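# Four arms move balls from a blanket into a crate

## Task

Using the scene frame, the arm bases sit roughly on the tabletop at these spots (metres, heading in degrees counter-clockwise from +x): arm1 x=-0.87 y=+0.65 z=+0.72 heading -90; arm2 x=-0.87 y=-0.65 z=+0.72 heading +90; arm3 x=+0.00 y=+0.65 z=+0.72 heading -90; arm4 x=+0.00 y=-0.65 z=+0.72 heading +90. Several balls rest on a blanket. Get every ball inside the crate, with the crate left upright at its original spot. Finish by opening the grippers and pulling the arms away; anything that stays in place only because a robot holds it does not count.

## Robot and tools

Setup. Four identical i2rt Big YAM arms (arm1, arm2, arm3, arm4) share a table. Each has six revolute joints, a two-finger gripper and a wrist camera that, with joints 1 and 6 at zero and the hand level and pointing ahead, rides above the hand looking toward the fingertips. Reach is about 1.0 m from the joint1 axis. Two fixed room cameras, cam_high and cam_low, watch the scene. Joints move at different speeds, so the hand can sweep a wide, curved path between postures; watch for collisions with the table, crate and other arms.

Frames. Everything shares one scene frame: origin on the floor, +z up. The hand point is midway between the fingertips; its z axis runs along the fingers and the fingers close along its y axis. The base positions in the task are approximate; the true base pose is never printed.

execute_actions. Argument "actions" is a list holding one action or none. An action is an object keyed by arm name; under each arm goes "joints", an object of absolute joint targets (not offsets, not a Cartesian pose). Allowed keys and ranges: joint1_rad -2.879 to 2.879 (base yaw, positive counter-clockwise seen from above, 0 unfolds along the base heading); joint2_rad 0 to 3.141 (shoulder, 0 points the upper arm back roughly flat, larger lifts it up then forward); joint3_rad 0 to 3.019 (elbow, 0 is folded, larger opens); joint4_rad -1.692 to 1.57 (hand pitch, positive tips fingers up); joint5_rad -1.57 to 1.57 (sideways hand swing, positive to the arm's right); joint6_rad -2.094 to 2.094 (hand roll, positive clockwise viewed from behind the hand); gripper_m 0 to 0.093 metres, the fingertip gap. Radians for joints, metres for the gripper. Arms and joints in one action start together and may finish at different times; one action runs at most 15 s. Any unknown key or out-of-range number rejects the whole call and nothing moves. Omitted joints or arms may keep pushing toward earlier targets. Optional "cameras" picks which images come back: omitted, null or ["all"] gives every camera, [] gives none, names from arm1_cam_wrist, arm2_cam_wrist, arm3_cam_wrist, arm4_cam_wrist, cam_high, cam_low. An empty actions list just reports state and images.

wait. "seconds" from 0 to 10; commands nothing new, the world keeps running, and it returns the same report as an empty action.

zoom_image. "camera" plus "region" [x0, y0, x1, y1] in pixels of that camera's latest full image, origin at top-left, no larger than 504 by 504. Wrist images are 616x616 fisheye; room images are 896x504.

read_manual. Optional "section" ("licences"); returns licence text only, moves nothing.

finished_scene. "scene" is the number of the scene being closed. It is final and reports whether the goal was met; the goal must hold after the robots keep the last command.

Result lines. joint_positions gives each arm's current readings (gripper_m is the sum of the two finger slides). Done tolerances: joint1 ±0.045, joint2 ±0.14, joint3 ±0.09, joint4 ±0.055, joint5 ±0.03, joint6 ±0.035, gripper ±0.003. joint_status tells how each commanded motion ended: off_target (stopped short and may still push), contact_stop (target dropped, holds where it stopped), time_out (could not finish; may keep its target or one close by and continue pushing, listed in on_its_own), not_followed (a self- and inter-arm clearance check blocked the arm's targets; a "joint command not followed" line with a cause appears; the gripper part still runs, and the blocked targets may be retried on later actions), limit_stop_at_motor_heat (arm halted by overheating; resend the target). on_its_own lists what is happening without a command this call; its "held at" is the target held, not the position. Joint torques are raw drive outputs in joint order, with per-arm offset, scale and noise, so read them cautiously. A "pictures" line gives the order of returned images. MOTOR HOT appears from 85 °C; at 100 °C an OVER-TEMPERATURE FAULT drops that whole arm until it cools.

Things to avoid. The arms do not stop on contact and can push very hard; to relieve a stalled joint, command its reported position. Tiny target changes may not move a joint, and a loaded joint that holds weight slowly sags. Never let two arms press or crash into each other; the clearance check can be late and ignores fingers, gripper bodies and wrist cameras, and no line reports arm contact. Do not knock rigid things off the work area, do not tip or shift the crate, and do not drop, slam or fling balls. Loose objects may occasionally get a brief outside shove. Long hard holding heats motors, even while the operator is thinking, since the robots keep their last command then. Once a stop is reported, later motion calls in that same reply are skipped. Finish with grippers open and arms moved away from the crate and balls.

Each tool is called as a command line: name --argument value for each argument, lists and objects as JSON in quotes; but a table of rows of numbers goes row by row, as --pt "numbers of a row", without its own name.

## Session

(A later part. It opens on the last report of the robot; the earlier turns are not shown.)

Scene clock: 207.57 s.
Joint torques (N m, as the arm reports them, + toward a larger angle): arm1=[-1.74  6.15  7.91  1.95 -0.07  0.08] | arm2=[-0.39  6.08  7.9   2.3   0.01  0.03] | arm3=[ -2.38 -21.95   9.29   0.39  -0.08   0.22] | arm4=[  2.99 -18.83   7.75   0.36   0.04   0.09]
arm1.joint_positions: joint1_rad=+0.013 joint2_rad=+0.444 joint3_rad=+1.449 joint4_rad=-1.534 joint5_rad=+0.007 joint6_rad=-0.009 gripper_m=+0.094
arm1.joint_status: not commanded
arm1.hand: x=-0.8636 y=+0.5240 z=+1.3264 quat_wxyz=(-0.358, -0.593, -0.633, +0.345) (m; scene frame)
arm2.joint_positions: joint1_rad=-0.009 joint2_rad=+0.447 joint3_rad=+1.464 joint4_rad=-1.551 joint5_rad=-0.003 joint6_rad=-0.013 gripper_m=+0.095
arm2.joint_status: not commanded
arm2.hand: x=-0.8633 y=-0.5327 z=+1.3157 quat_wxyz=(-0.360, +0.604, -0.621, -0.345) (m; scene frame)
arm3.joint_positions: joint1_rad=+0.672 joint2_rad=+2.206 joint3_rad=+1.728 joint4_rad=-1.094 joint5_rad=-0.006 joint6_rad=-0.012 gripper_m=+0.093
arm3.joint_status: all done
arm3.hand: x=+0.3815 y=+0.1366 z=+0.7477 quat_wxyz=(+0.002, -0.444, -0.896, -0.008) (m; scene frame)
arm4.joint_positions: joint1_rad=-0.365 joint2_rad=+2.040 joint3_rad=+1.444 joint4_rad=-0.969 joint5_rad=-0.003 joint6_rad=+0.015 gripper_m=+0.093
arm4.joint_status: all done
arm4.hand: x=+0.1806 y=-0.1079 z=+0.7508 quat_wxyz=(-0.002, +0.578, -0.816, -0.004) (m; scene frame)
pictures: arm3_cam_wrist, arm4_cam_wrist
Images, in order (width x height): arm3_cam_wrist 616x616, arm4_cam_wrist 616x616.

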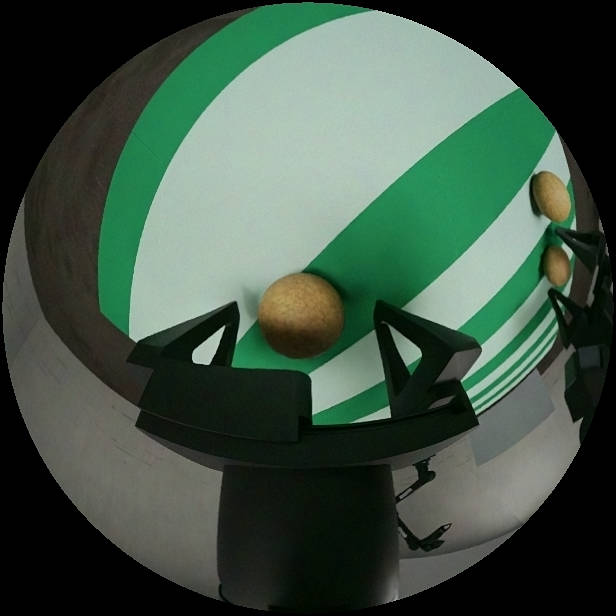

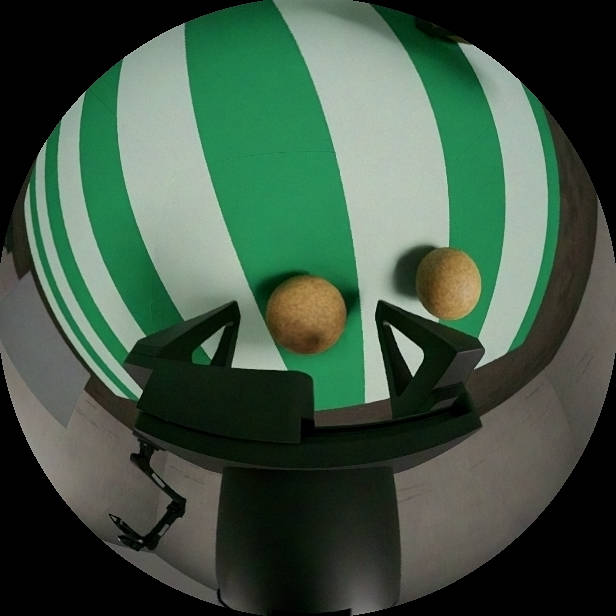

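execute_actions --actions '[{"arm3":{"joints":{"gripper_m":0.035}},"arm4":{"joints":{"joint4_rad":-1.0,"gripper_m":0.035}}}]' --cameras '[]'

execute_actions --actions '[{"arm3":{"joints":{"joint1_rad":0.3,"joint2_rad":1.1,"joint3_rad":1.2,"joint4_rad":-1.2}},"arm4":{"joints":{"joint1_rad":0.81,"joint2_rad":1.4,"joint3_rad":1.55,"joint4_rad":-1.1}}}]' --cameras '[]'

execute_actions --actions '[{"arm3":{"joints":{"joint1_rad":-0.88}},"arm4":{"joints":{"joint2_rad":2.33,"joint3_rad":2.6}}}]' --cameras '[]'

execute_actions --actions '[{"arm4":{"joints":{"gripper_m":0.093}}}]' --cameras '[]'

execute_actions --actions '[{"arm4":{"joints":{"joint1_rad":-0.515,"joint2_rad":1.5,"joint3_rad":1.585}}}]' --cameras '[]'

execute_actions --actions '[{"arm3":{"joints":{"joint2_rad":2.22,"joint3_rad":2.45}},"arm4":{"joints":{"joint2_rad":2.097,"joint4_rad":-1.02}}}]' --cameras '["arm4_cam_wrist"]'

Scene clock: 218.97 s.
Joint torques (N m, as the arm reports them, + toward a larger angle): arm1=[-1.69  6.33  7.98  1.97 -0.02  0.04] | arm2=[-0.43  6.09  7.91  2.29  0.01  0.03] | arm3=[ -2.38 -22.04   9.3    0.36  -0.08   0.23] | arm4=[  2.45 -18.46   7.72  -0.36   0.07   0.07]
arm1.joint_positions: joint1_rad=+0.013 joint2_rad=+0.444 joint3_rad=+1.449 joint4_rad=-1.534 joint5_rad=+0.007 joint6_rad=-0.009 gripper_m=+0.094
arm1.joint_status: not commanded
arm1.hand: x=-0.8636 y=+0.5240 z=+1.3264 quat_wxyz=(-0.358, -0.593, -0.633, +0.345) (m; scene frame)
arm2.joint_positions: joint1_rad=-0.009 joint2_rad=+0.447 joint3_rad=+1.464 joint4_rad=-1.551 joint5_rad=-0.003 joint6_rad=-0.013 gripper_m=+0.095
arm2.joint_status: not commanded
arm2.hand: x=-0.8633 y=-0.5327 z=+1.3157 quat_wxyz=(-0.360, +0.604, -0.621, -0.345) (m; scene frame)
arm3.joint_positions: joint1_rad=+0.672 joint2_rad=+2.206 joint3_rad=+1.728 joint4_rad=-1.094 joint5_rad=-0.006 joint6_rad=-0.012 gripper_m=+0.047
arm3.joint_status: gripper_m off_target (ended at +0.047, target +0.035)
arm3.hand: x=+0.3815 y=+0.1366 z=+0.7477 quat_wxyz=(+0.002, -0.444, -0.896, -0.008) (m; scene frame)
arm4.joint_positions: joint1_rad=-0.365 joint2_rad=+2.040 joint3_rad=+1.444 joint4_rad=-0.989 joint5_rad=-0.003 joint6_rad=+0.015 gripper_m=+0.048
arm4.joint_status: gripper_m off_target (ended at +0.048, target +0.035); the others done
arm4.hand: x=+0.1790 y=-0.1125 z=+0.7508 quat_wxyz=(+0.006, +0.578, -0.816, +0.002) (m; scene frame)
pictures: none
No camera images: the call's "cameras" was empty. Leave "cameras" out to get every camera's image.

Scene clock: 220.67 s.
Joint torques (N m, as the arm reports them, + toward a larger angle): arm1=[-1.74  5.99  7.93  2.11 -0.07  0.06] | arm2=[-0.43  6.09  7.91  2.29  0.02  0.03] | arm3=[-1.25 -4.49  8.95  0.8  -0.16  0.22] | arm4=[  2.17 -10.72   9.61   0.8    0.18   0.1 ]
arm1.joint_positions: joint1_rad=+0.013 joint2_rad=+0.444 joint3_rad=+1.449 joint4_rad=-1.534 joint5_rad=+0.007 joint6_rad=-0.009 gripper_m=+0.094
arm1.joint_status: not commanded
arm1.hand: x=-0.8636 y=+0.5240 z=+1.3264 quat_wxyz=(-0.358, -0.593, -0.633, +0.345) (m; scene frame)
arm2.joint_positions: joint1_rad=-0.009 joint2_rad=+0.447 joint3_rad=+1.464 joint4_rad=-1.551 joint5_rad=-0.003 joint6_rad=-0.013 gripper_m=+0.095
arm2.joint_status: not commanded
arm2.hand: x=-0.8633 y=-0.5327 z=+1.3157 quat_wxyz=(-0.360, +0.604, -0.621, -0.345) (m; scene frame)
arm3.joint_positions: joint1_rad=+0.293 joint2_rad=+1.092 joint3_rad=+1.206 joint4_rad=-1.194 joint5_rad=-0.004 joint6_rad=-0.011 gripper_m=+0.047
arm3.joint_status: all done
arm3.hand: x=+0.1035 y=+0.2569 z=+1.1000 quat_wxyz=(-0.189, -0.588, -0.773, +0.143) (m; scene frame)
arm4.joint_positions: joint1_rad=+0.810 joint2_rad=+1.401 joint3_rad=+1.536 joint4_rad=-1.090 joint5_rad=-0.006 joint6_rad=+0.015 gripper_m=+0.048
arm4.joint_status: all done
arm4.hand: x=-0.4112 y=-0.2924 z=+1.1388 quat_wxyz=(-0.102, +0.890, -0.340, -0.286) (m; scene frame)
pictures: none
No camera images: the call's "cameras" was empty. Leave "cameras" out to get every camera's image.

Scene clock: 222.50 s.
Joint torques (N m, as the arm reports them, + toward a larger angle): arm1=[-1.78  6.46  8.05  2.14 -0.05  0.06] | arm2=[-0.41  6.1   7.91  2.29  0.01  0.03] | arm3=[-2.23 -5.07  8.96  0.78 -0.09  0.22] | arm4=[  2.19 -25.3   12.19   1.12   0.18   0.1 ]
arm1.joint_positions: joint1_rad=+0.013 joint2_rad=+0.444 joint3_rad=+1.449 joint4_rad=-1.534 joint5_rad=+0.007 joint6_rad=-0.009 gripper_m=+0.094
arm1.joint_status: not commanded
arm1.hand: x=-0.8636 y=+0.5240 z=+1.3264 quat_wxyz=(-0.358, -0.593, -0.633, +0.345) (m; scene frame)
arm2.joint_positions: joint1_rad=-0.009 joint2_rad=+0.447 joint3_rad=+1.464 joint4_rad=-1.551 joint5_rad=-0.003 joint6_rad=-0.013 gripper_m=+0.095
arm2.joint_status: not commanded
arm2.hand: x=-0.8633 y=-0.5327 z=+1.3157 quat_wxyz=(-0.360, +0.604, -0.621, -0.345) (m; scene frame)
arm3.joint_positions: joint1_rad=-0.873 joint2_rad=+1.099 joint3_rad=+1.206 joint4_rad=-1.194 joint5_rad=-0.005 joint6_rad=-0.011 gripper_m=+0.047
arm3.joint_status: all done
arm3.hand: x=-0.3182 y=+0.3968 z=+1.0989 quat_wxyz=(-0.074, -0.916, -0.323, +0.224) (m; scene frame)
arm4.joint_positions: joint1_rad=+0.810 joint2_rad=+2.345 joint3_rad=+2.547 joint4_rad=-1.097 joint5_rad=-0.006 joint6_rad=+0.015 gripper_m=+0.048
arm4.joint_status: all done
arm4.hand: x=-0.6508 y=-0.0831 z=+1.0119 quat_wxyz=(-0.112, +0.881, -0.337, -0.313) (m; scene frame)
pictures: none
No camera images: the call's "cameras" was empty. Leave "cameras" out to get every camera's image.

Scene clock: 223.13 s.
Joint torques (N m, as the arm reports them, + toward a larger angle): arm1=[-1.77  6.29  7.99  2.09 -0.08  0.06] | arm2=[-0.39  6.11  7.91  2.3   0.01  0.03] | arm3=[-2.23 -5.06  8.95  0.79 -0.09  0.22] | arm4=[  2.27 -24.6   12.12   1.13   0.18   0.08]
arm1.joint_positions: joint1_rad=+0.013 joint2_rad=+0.444 joint3_rad=+1.449 joint4_rad=-1.534 joint5_rad=+0.007 joint6_rad=-0.009 gripper_m=+0.094
arm1.joint_status: not commanded
arm1.hand: x=-0.8636 y=+0.5240 z=+1.3264 quat_wxyz=(-0.358, -0.593, -0.633, +0.345) (m; scene frame)
arm2.joint_positions: joint1_rad=-0.009 joint2_rad=+0.447 joint3_rad=+1.464 joint4_rad=-1.551 joint5_rad=-0.003 joint6_rad=-0.013 gripper_m=+0.095
arm2.joint_status: not commanded
arm2.hand: x=-0.8633 y=-0.5327 z=+1.3157 quat_wxyz=(-0.360, +0.604, -0.621, -0.345) (m; scene frame)
arm3.joint_positions: joint1_rad=-0.873 joint2_rad=+1.099 joint3_rad=+1.206 joint4_rad=-1.194 joint5_rad=-0.005 joint6_rad=-0.011 gripper_m=+0.047
arm3.joint_status: not commanded
arm3.hand: x=-0.3182 y=+0.3968 z=+1.0989 quat_wxyz=(-0.074, -0.916, -0.323, +0.224) (m; scene frame)
arm4.joint_positions: joint1_rad=+0.810 joint2_rad=+2.345 joint3_rad=+2.547 joint4_rad=-1.097 joint5_rad=-0.006 joint6_rad=+0.015 gripper_m=+0.093
arm4.joint_status: all done
arm4.hand: x=-0.6508 y=-0.0831 z=+1.0119 quat_wxyz=(-0.112, +0.881, -0.337, -0.313) (m; scene frame)
pictures: none
No camera images: the call's "cameras" was empty. Leave "cameras" out to get every camera's image.

Scene clock: 224.97 s.
Joint torques (N m, as the arm reports them, + toward a larger angle): arm1=[-1.68  6.74  7.9   1.98 -0.03  0.07] | arm2=[-0.43  6.09  7.91  2.3   0.01  0.03] | arm3=[-2.25 -5.08  8.93  0.79 -0.09  0.22] | arm4=[  2.47 -11.61   9.15   0.89  -0.06   0.08]
arm1.joint_positions: joint1_rad=+0.013 joint2_rad=+0.444 joint3_rad=+1.449 joint4_rad=-1.534 joint5_rad=+0.007 joint6_rad=-0.009 gripper_m=+0.094
arm1.joint_status: not commanded
arm1.hand: x=-0.8636 y=+0.5240 z=+1.3264 quat_wxyz=(-0.358, -0.593, -0.633, +0.345) (m; scene frame)
arm2.joint_positions: joint1_rad=-0.009 joint2_rad=+0.447 joint3_rad=+1.464 joint4_rad=-1.551 joint5_rad=-0.003 joint6_rad=-0.013 gripper_m=+0.095
arm2.joint_status: not commanded
arm2.hand: x=-0.8633 y=-0.5327 z=+1.3157 quat_wxyz=(-0.360, +0.604, -0.621, -0.345) (m; scene frame)
arm3.joint_positions: joint1_rad=-0.873 joint2_rad=+1.099 joint3_rad=+1.206 joint4_rad=-1.194 joint5_rad=-0.005 joint6_rad=-0.011 gripper_m=+0.047
arm3.joint_status: not commanded
arm3.hand: x=-0.3182 y=+0.3968 z=+1.0989 quat_wxyz=(-0.074, -0.916, -0.323, +0.224) (m; scene frame)
arm4.joint_positions: joint1_rad=-0.517 joint2_rad=+1.499 joint3_rad=+1.578 joint4_rad=-1.093 joint5_rad=+0.000 joint6_rad=+0.015 gripper_m=+0.093
arm4.joint_status: all done
arm4.hand: x=+0.2618 y=-0.1407 z=+1.1077 quat_wxyz=(-0.234, +0.495, -0.824, -0.145) (m; scene frame)
pictures: none
No camera images: the call's "cameras" was empty. Leave "cameras" out to get every camera's image.

Scene clock: 226.80 s.
Joint torques (N m, as the arm reports them, + toward a larger angle): arm1=[-1.86  6.51  8.04  1.98 -0.06  0.05] | arm2=[-0.44  6.07  7.9   2.29  0.01  0.03] | arm3=[ -2.43 -24.13  14.35   1.12  -0.09   0.21] | arm4=[  2.25 -18.83   8.25   0.43  -0.02   0.06]
arm1.joint_positions: joint1_rad=+0.013 joint2_rad=+0.444 joint3_rad=+1.449 joint4_rad=-1.534 joint5_rad=+0.007 joint6_rad=-0.009 gripper_m=+0.094
arm1.joint_status: not commanded
arm1.hand: x=-0.8636 y=+0.5240 z=+1.3264 quat_wxyz=(-0.358, -0.593, -0.633, +0.345) (m; scene frame)
arm2.joint_positions: joint1_rad=-0.009 joint2_rad=+0.447 joint3_rad=+1.464 joint4_rad=-1.551 joint5_rad=-0.003 joint6_rad=-0.013 gripper_m=+0.095
arm2.joint_status: not commanded
arm2.hand: x=-0.8633 y=-0.5327 z=+1.3157 quat_wxyz=(-0.360, +0.604, -0.621, -0.345) (m; scene frame)
arm3.joint_positions: joint1_rad=-0.873 joint2_rad=+2.239 joint3_rad=+2.386 joint4_rad=-1.201 joint5_rad=-0.005 joint6_rad=-0.011 gripper_m=+0.047
arm3.joint_status: all done
arm3.hand: x=-0.6370 y=+0.1484 z=+1.0027 quat_wxyz=(-0.079, -0.912, -0.322, +0.240) (m; scene frame)
arm4.joint_positions: joint1_rad=-0.517 joint2_rad=+2.104 joint3_rad=+1.565 joint4_rad=-1.027 joint5_rad=-0.001 joint6_rad=+0.015 gripper_m=+0.093
arm4.joint_status: all done
arm4.hand: x=+0.2750 y=-0.1145 z=+0.7536 quat_wxyz=(-0.002, +0.515, -0.857, -0.002) (m; scene frame)
pictures: arm4_cam_wrist
Images, in order (width x height): arm4_cam_wrist 616x616.

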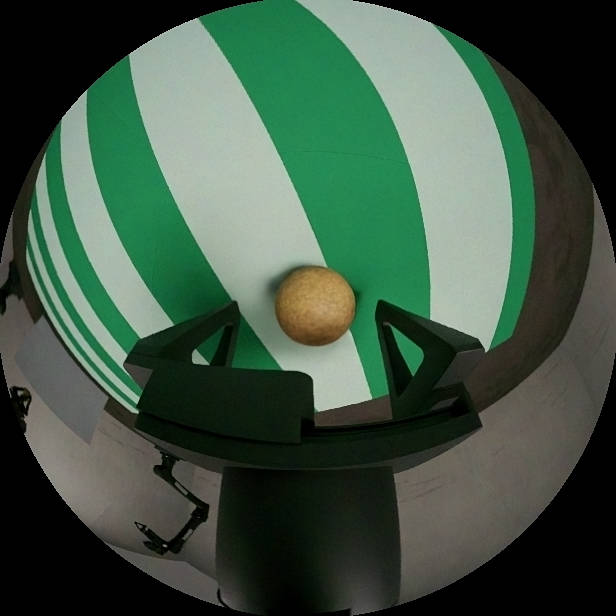

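execute_actions --actions '[{"arm3":{"joints":{"gripper_m":0.093}},"arm4":{"joints":{"gripper_m":0.035}}}]' --cameras '[]'

execute_actions --actions '[{"arm3":{"joints":{"joint2_rad":1.1,"joint3_rad":1.4}},"arm4":{"joints":{"joint1_rad":0.81,"joint2_rad":1.5,"joint3_rad":1.65,"joint4_rad":-1.1}}}]' --cameras '[]'

execute_actions --actions '[{"arm4":{"joints":{"joint2_rad":2.33,"joint3_rad":2.6}}}]' --cameras '[]'

execute_actions --actions '[{"arm4":{"joints":{"gripper_m":0.093}}}]' --cameras '[]'

execute_actions --actions '[{"arm4":{"joints":{"joint2_rad":1.1,"joint3_rad":1.4}}}]' --cameras '["cam_high"]'

Scene clock: 234.70 s.
Joint torques (N m, as the arm reports them, + toward a larger angle): arm1=[-1.93  5.71  7.89  2.01 -0.06  0.07] | arm2=[-0.41  6.08  7.9   2.29  0.02  0.03] | arm3=[ -2.42 -24.43  14.35   1.1   -0.09   0.22] | arm4=[  2.14 -18.64   8.25   0.54  -0.02   0.07]
arm1.joint_positions: joint1_rad=+0.013 joint2_rad=+0.444 joint3_rad=+1.449 joint4_rad=-1.534 joint5_rad=+0.007 joint6_rad=-0.009 gripper_m=+0.094
arm1.joint_status: not commanded
arm1.hand: x=-0.8636 y=+0.5240 z=+1.3264 quat_wxyz=(-0.358, -0.593, -0.633, +0.345) (m; scene frame)
arm2.joint_positions: joint1_rad=-0.009 joint2_rad=+0.447 joint3_rad=+1.464 joint4_rad=-1.551 joint5_rad=-0.003 joint6_rad=-0.013 gripper_m=+0.095
arm2.joint_status: not commanded
arm2.hand: x=-0.8633 y=-0.5327 z=+1.3157 quat_wxyz=(-0.360, +0.604, -0.621, -0.345) (m; scene frame)
arm3.joint_positions: joint1_rad=-0.873 joint2_rad=+2.239 joint3_rad=+2.386 joint4_rad=-1.201 joint5_rad=-0.005 joint6_rad=-0.011 gripper_m=+0.093
arm3.joint_status: all done
arm3.hand: x=-0.6370 y=+0.1484 z=+1.0027 quat_wxyz=(-0.079, -0.912, -0.322, +0.240) (m; scene frame)
arm4.joint_positions: joint1_rad=-0.517 joint2_rad=+2.104 joint3_rad=+1.565 joint4_rad=-1.027 joint5_rad=-0.001 joint6_rad=+0.015 gripper_m=+0.048
arm4.joint_status: gripper_m off_target (ended at +0.048, target +0.035)
arm4.hand: x=+0.2749 y=-0.1145 z=+0.7536 quat_wxyz=(-0.002, +0.515, -0.857, -0.002) (m; scene frame)
pictures: none
No camera images: the call's "cameras" was empty. Leave "cameras" out to get every camera's image.

Scene clock: 236.43 s.
Joint torques (N m, as the arm reports them, + toward a larger angle): arm1=[-1.47  6.06  8.02  1.82 -0.05  0.07] | arm2=[-0.44  6.09  7.9   2.3   0.01  0.03] | arm3=[-2.3  -4.68  9.    1.27 -0.09  0.22] | arm4=[  1.45 -11.92   9.32   0.79   0.16   0.06]
arm1.joint_positions: joint1_rad=+0.013 joint2_rad=+0.444 joint3_rad=+1.449 joint4_rad=-1.534 joint5_rad=+0.007 joint6_rad=-0.009 gripper_m=+0.094
arm1.joint_status: not commanded
arm1.hand: x=-0.8636 y=+0.5240 z=+1.3264 quat_wxyz=(-0.358, -0.593, -0.633, +0.345) (m; scene frame)
arm2.joint_positions: joint1_rad=-0.009 joint2_rad=+0.447 joint3_rad=+1.464 joint4_rad=-1.551 joint5_rad=-0.003 joint6_rad=-0.013 gripper_m=+0.095
arm2.joint_status: not commanded
arm2.hand: x=-0.8633 y=-0.5327 z=+1.3157 quat_wxyz=(-0.360, +0.604, -0.621, -0.345) (m; scene frame)
arm3.joint_positions: joint1_rad=-0.873 joint2_rad=+1.097 joint3_rad=+1.404 joint4_rad=-1.200 joint5_rad=-0.005 joint6_rad=-0.011 gripper_m=+0.093
arm3.joint_status: all done
arm3.hand: x=-0.3367 y=+0.3812 z=+1.1994 quat_wxyz=(-0.104, -0.890, -0.315, +0.312) (m; scene frame)
arm4.joint_positions: joint1_rad=+0.815 joint2_rad=+1.502 joint3_rad=+1.640 joint4_rad=-1.090 joint5_rad=-0.006 joint6_rad=+0.015 gripper_m=+0.048
arm4.joint_status: all done
arm4.hand: x=-0.4428 y=-0.2686 z=+1.1386 quat_wxyz=(-0.102, +0.890, -0.338, -0.288) (m; scene frame)
pictures: none
No camera images: the call's "cameras" was empty. Leave "cameras" out to get every camera's image.

Scene clock: 238.20 s.
Joint torques (N m, as the arm reports them, + toward a larger angle): arm1=[-1.35  5.78  7.96  2.15 -0.08  0.04] | arm2=[-0.44  6.11  7.91  2.29  0.01  0.03] | arm3=[-2.27 -4.69  9.    1.29 -0.09  0.22] | arm4=[  1.93 -24.33  12.     1.14   0.15   0.09]
arm1.joint_positions: joint1_rad=+0.013 joint2_rad=+0.444 joint3_rad=+1.449 joint4_rad=-1.534 joint5_rad=+0.007 joint6_rad=-0.009 gripper_m=+0.094
arm1.joint_status: not commanded
arm1.hand: x=-0.8636 y=+0.5240 z=+1.3264 quat_wxyz=(-0.358, -0.593, -0.633, +0.345) (m; scene frame)
arm2.joint_positions: joint1_rad=-0.009 joint2_rad=+0.447 joint3_rad=+1.464 joint4_rad=-1.551 joint5_rad=-0.003 joint6_rad=-0.013 gripper_m=+0.095
arm2.joint_status: not commanded
arm2.hand: x=-0.8633 y=-0.5327 z=+1.3157 quat_wxyz=(-0.360, +0.604, -0.621, -0.345) (m; scene frame)
arm3.joint_positions: joint1_rad=-0.873 joint2_rad=+1.097 joint3_rad=+1.404 joint4_rad=-1.200 joint5_rad=-0.005 joint6_rad=-0.011 gripper_m=+0.093
arm3.joint_status: not commanded
arm3.hand: x=-0.3367 y=+0.3812 z=+1.1994 quat_wxyz=(-0.104, -0.890, -0.315, +0.312) (m; scene frame)
arm4.joint_positions: joint1_rad=+0.815 joint2_rad=+2.344 joint3_rad=+2.548 joint4_rad=-1.096 joint5_rad=-0.006 joint6_rad=+0.015 gripper_m=+0.048
arm4.joint_status: all done
arm4.hand: x=-0.6536 y=-0.0862 z=+1.0132 quat_wxyz=(-0.112, +0.882, -0.335, -0.314) (m; scene frame)
pictures: none
No camera images: the call's "cameras" was empty. Leave "cameras" out to get every camera's image.

Scene clock: 238.83 s.
Joint torques (N m, as the arm reports them, + toward a larger angle): arm1=[-1.9   5.85  7.94  2.16 -0.05  0.06] | arm2=[-0.45  6.07  7.92  2.3   0.02  0.03] | arm3=[-2.28 -4.71  9.    1.27 -0.09  0.22] | arm4=[  1.63 -24.53  12.14   1.01   0.18   0.09]
arm1.joint_positions: joint1_rad=+0.013 joint2_rad=+0.444 joint3_rad=+1.449 joint4_rad=-1.534 joint5_rad=+0.007 joint6_rad=-0.009 gripper_m=+0.094
arm1.joint_status: not commanded
arm1.hand: x=-0.8636 y=+0.5240 z=+1.3264 quat_wxyz=(-0.358, -0.593, -0.633, +0.345) (m; scene frame)
arm2.joint_positions: joint1_rad=-0.009 joint2_rad=+0.447 joint3_rad=+1.464 joint4_rad=-1.551 joint5_rad=-0.003 joint6_rad=-0.013 gripper_m=+0.095
arm2.joint_status: not commanded
arm2.hand: x=-0.8633 y=-0.5327 z=+1.3157 quat_wxyz=(-0.360, +0.604, -0.621, -0.345) (m; scene frame)
arm3.joint_positions: joint1_rad=-0.873 joint2_rad=+1.097 joint3_rad=+1.404 joint4_rad=-1.200 joint5_rad=-0.005 joint6_rad=-0.011 gripper_m=+0.093
arm3.joint_status: not commanded
arm3.hand: x=-0.3367 y=+0.3812 z=+1.1994 quat_wxyz=(-0.104, -0.890, -0.315, +0.312) (m; scene frame)
arm4.joint_positions: joint1_rad=+0.815 joint2_rad=+2.344 joint3_rad=+2.548 joint4_rad=-1.096 joint5_rad=-0.006 joint6_rad=+0.015 gripper_m=+0.093
arm4.joint_status: all done
arm4.hand: x=-0.6536 y=-0.0862 z=+1.0132 quat_wxyz=(-0.112, +0.882, -0.335, -0.314) (m; scene frame)
pictures: none
No camera images: the call's "cameras" was empty. Leave "cameras" out to get every camera's image.

Scene clock: 240.57 s.
Joint torques (N m, as the arm reports them, + toward a larger angle): arm1=[-2.15  6.32  7.98  2.13 -0.07  0.05] | arm2=[-0.42  6.09  7.91  2.29  0.02  0.03] | arm3=[-2.31 -4.7   9.    1.27 -0.09  0.22] | arm4=[ 1.89 -5.74  9.18  1.25  0.18  0.08]
arm1.joint_positions: joint1_rad=+0.013 joint2_rad=+0.444 joint3_rad=+1.449 joint4_rad=-1.534 joint5_rad=+0.007 joint6_rad=-0.009 gripper_m=+0.094
arm1.joint_status: not commanded
arm1.hand: x=-0.8636 y=+0.5240 z=+1.3264 quat_wxyz=(-0.358, -0.593, -0.633, +0.345) (m; scene frame)
arm2.joint_positions: joint1_rad=-0.009 joint2_rad=+0.447 joint3_rad=+1.464 joint4_rad=-1.551 joint5_rad=-0.003 joint6_rad=-0.013 gripper_m=+0.095
arm2.joint_status: not commanded
arm2.hand: x=-0.8633 y=-0.5327 z=+1.3157 quat_wxyz=(-0.360, +0.604, -0.621, -0.345) (m; scene frame)
arm3.joint_positions: joint1_rad=-0.873 joint2_rad=+1.097 joint3_rad=+1.404 joint4_rad=-1.200 joint5_rad=-0.005 joint6_rad=-0.011 gripper_m=+0.093
arm3.joint_status: not commanded
arm3.hand: x=-0.3367 y=+0.3812 z=+1.1994 quat_wxyz=(-0.104, -0.890, -0.315, +0.312) (m; scene frame)
arm4.joint_positions: joint1_rad=+0.815 joint2_rad=+1.102 joint3_rad=+1.392 joint4_rad=-1.097 joint5_rad=-0.006 joint6_rad=+0.015 gripper_m=+0.093
arm4.joint_status: all done
arm4.hand: x=-0.3389 y=-0.3584 z=+1.2038 quat_wxyz=(-0.125, +0.867, -0.329, -0.351) (m; scene frame)
pictures: cam_high
Images, in order (width x height): cam_high 896x504.

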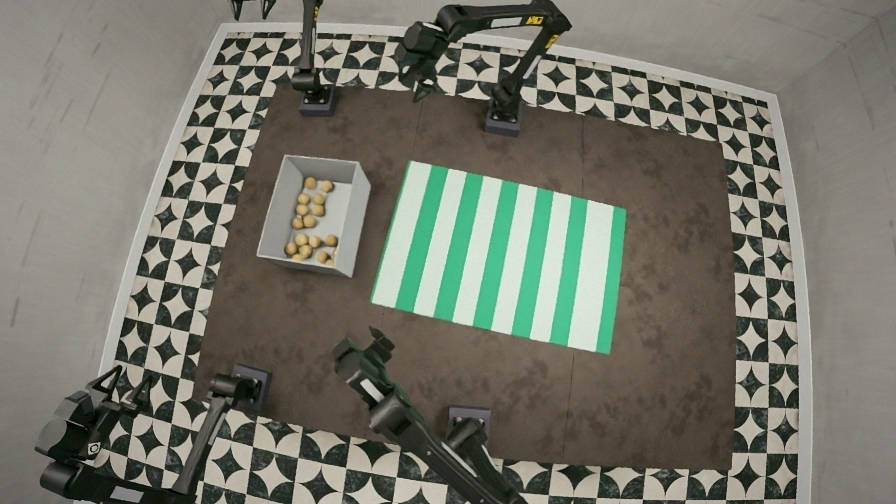

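finished_scene --scene 2

The scene is finished: the task was done.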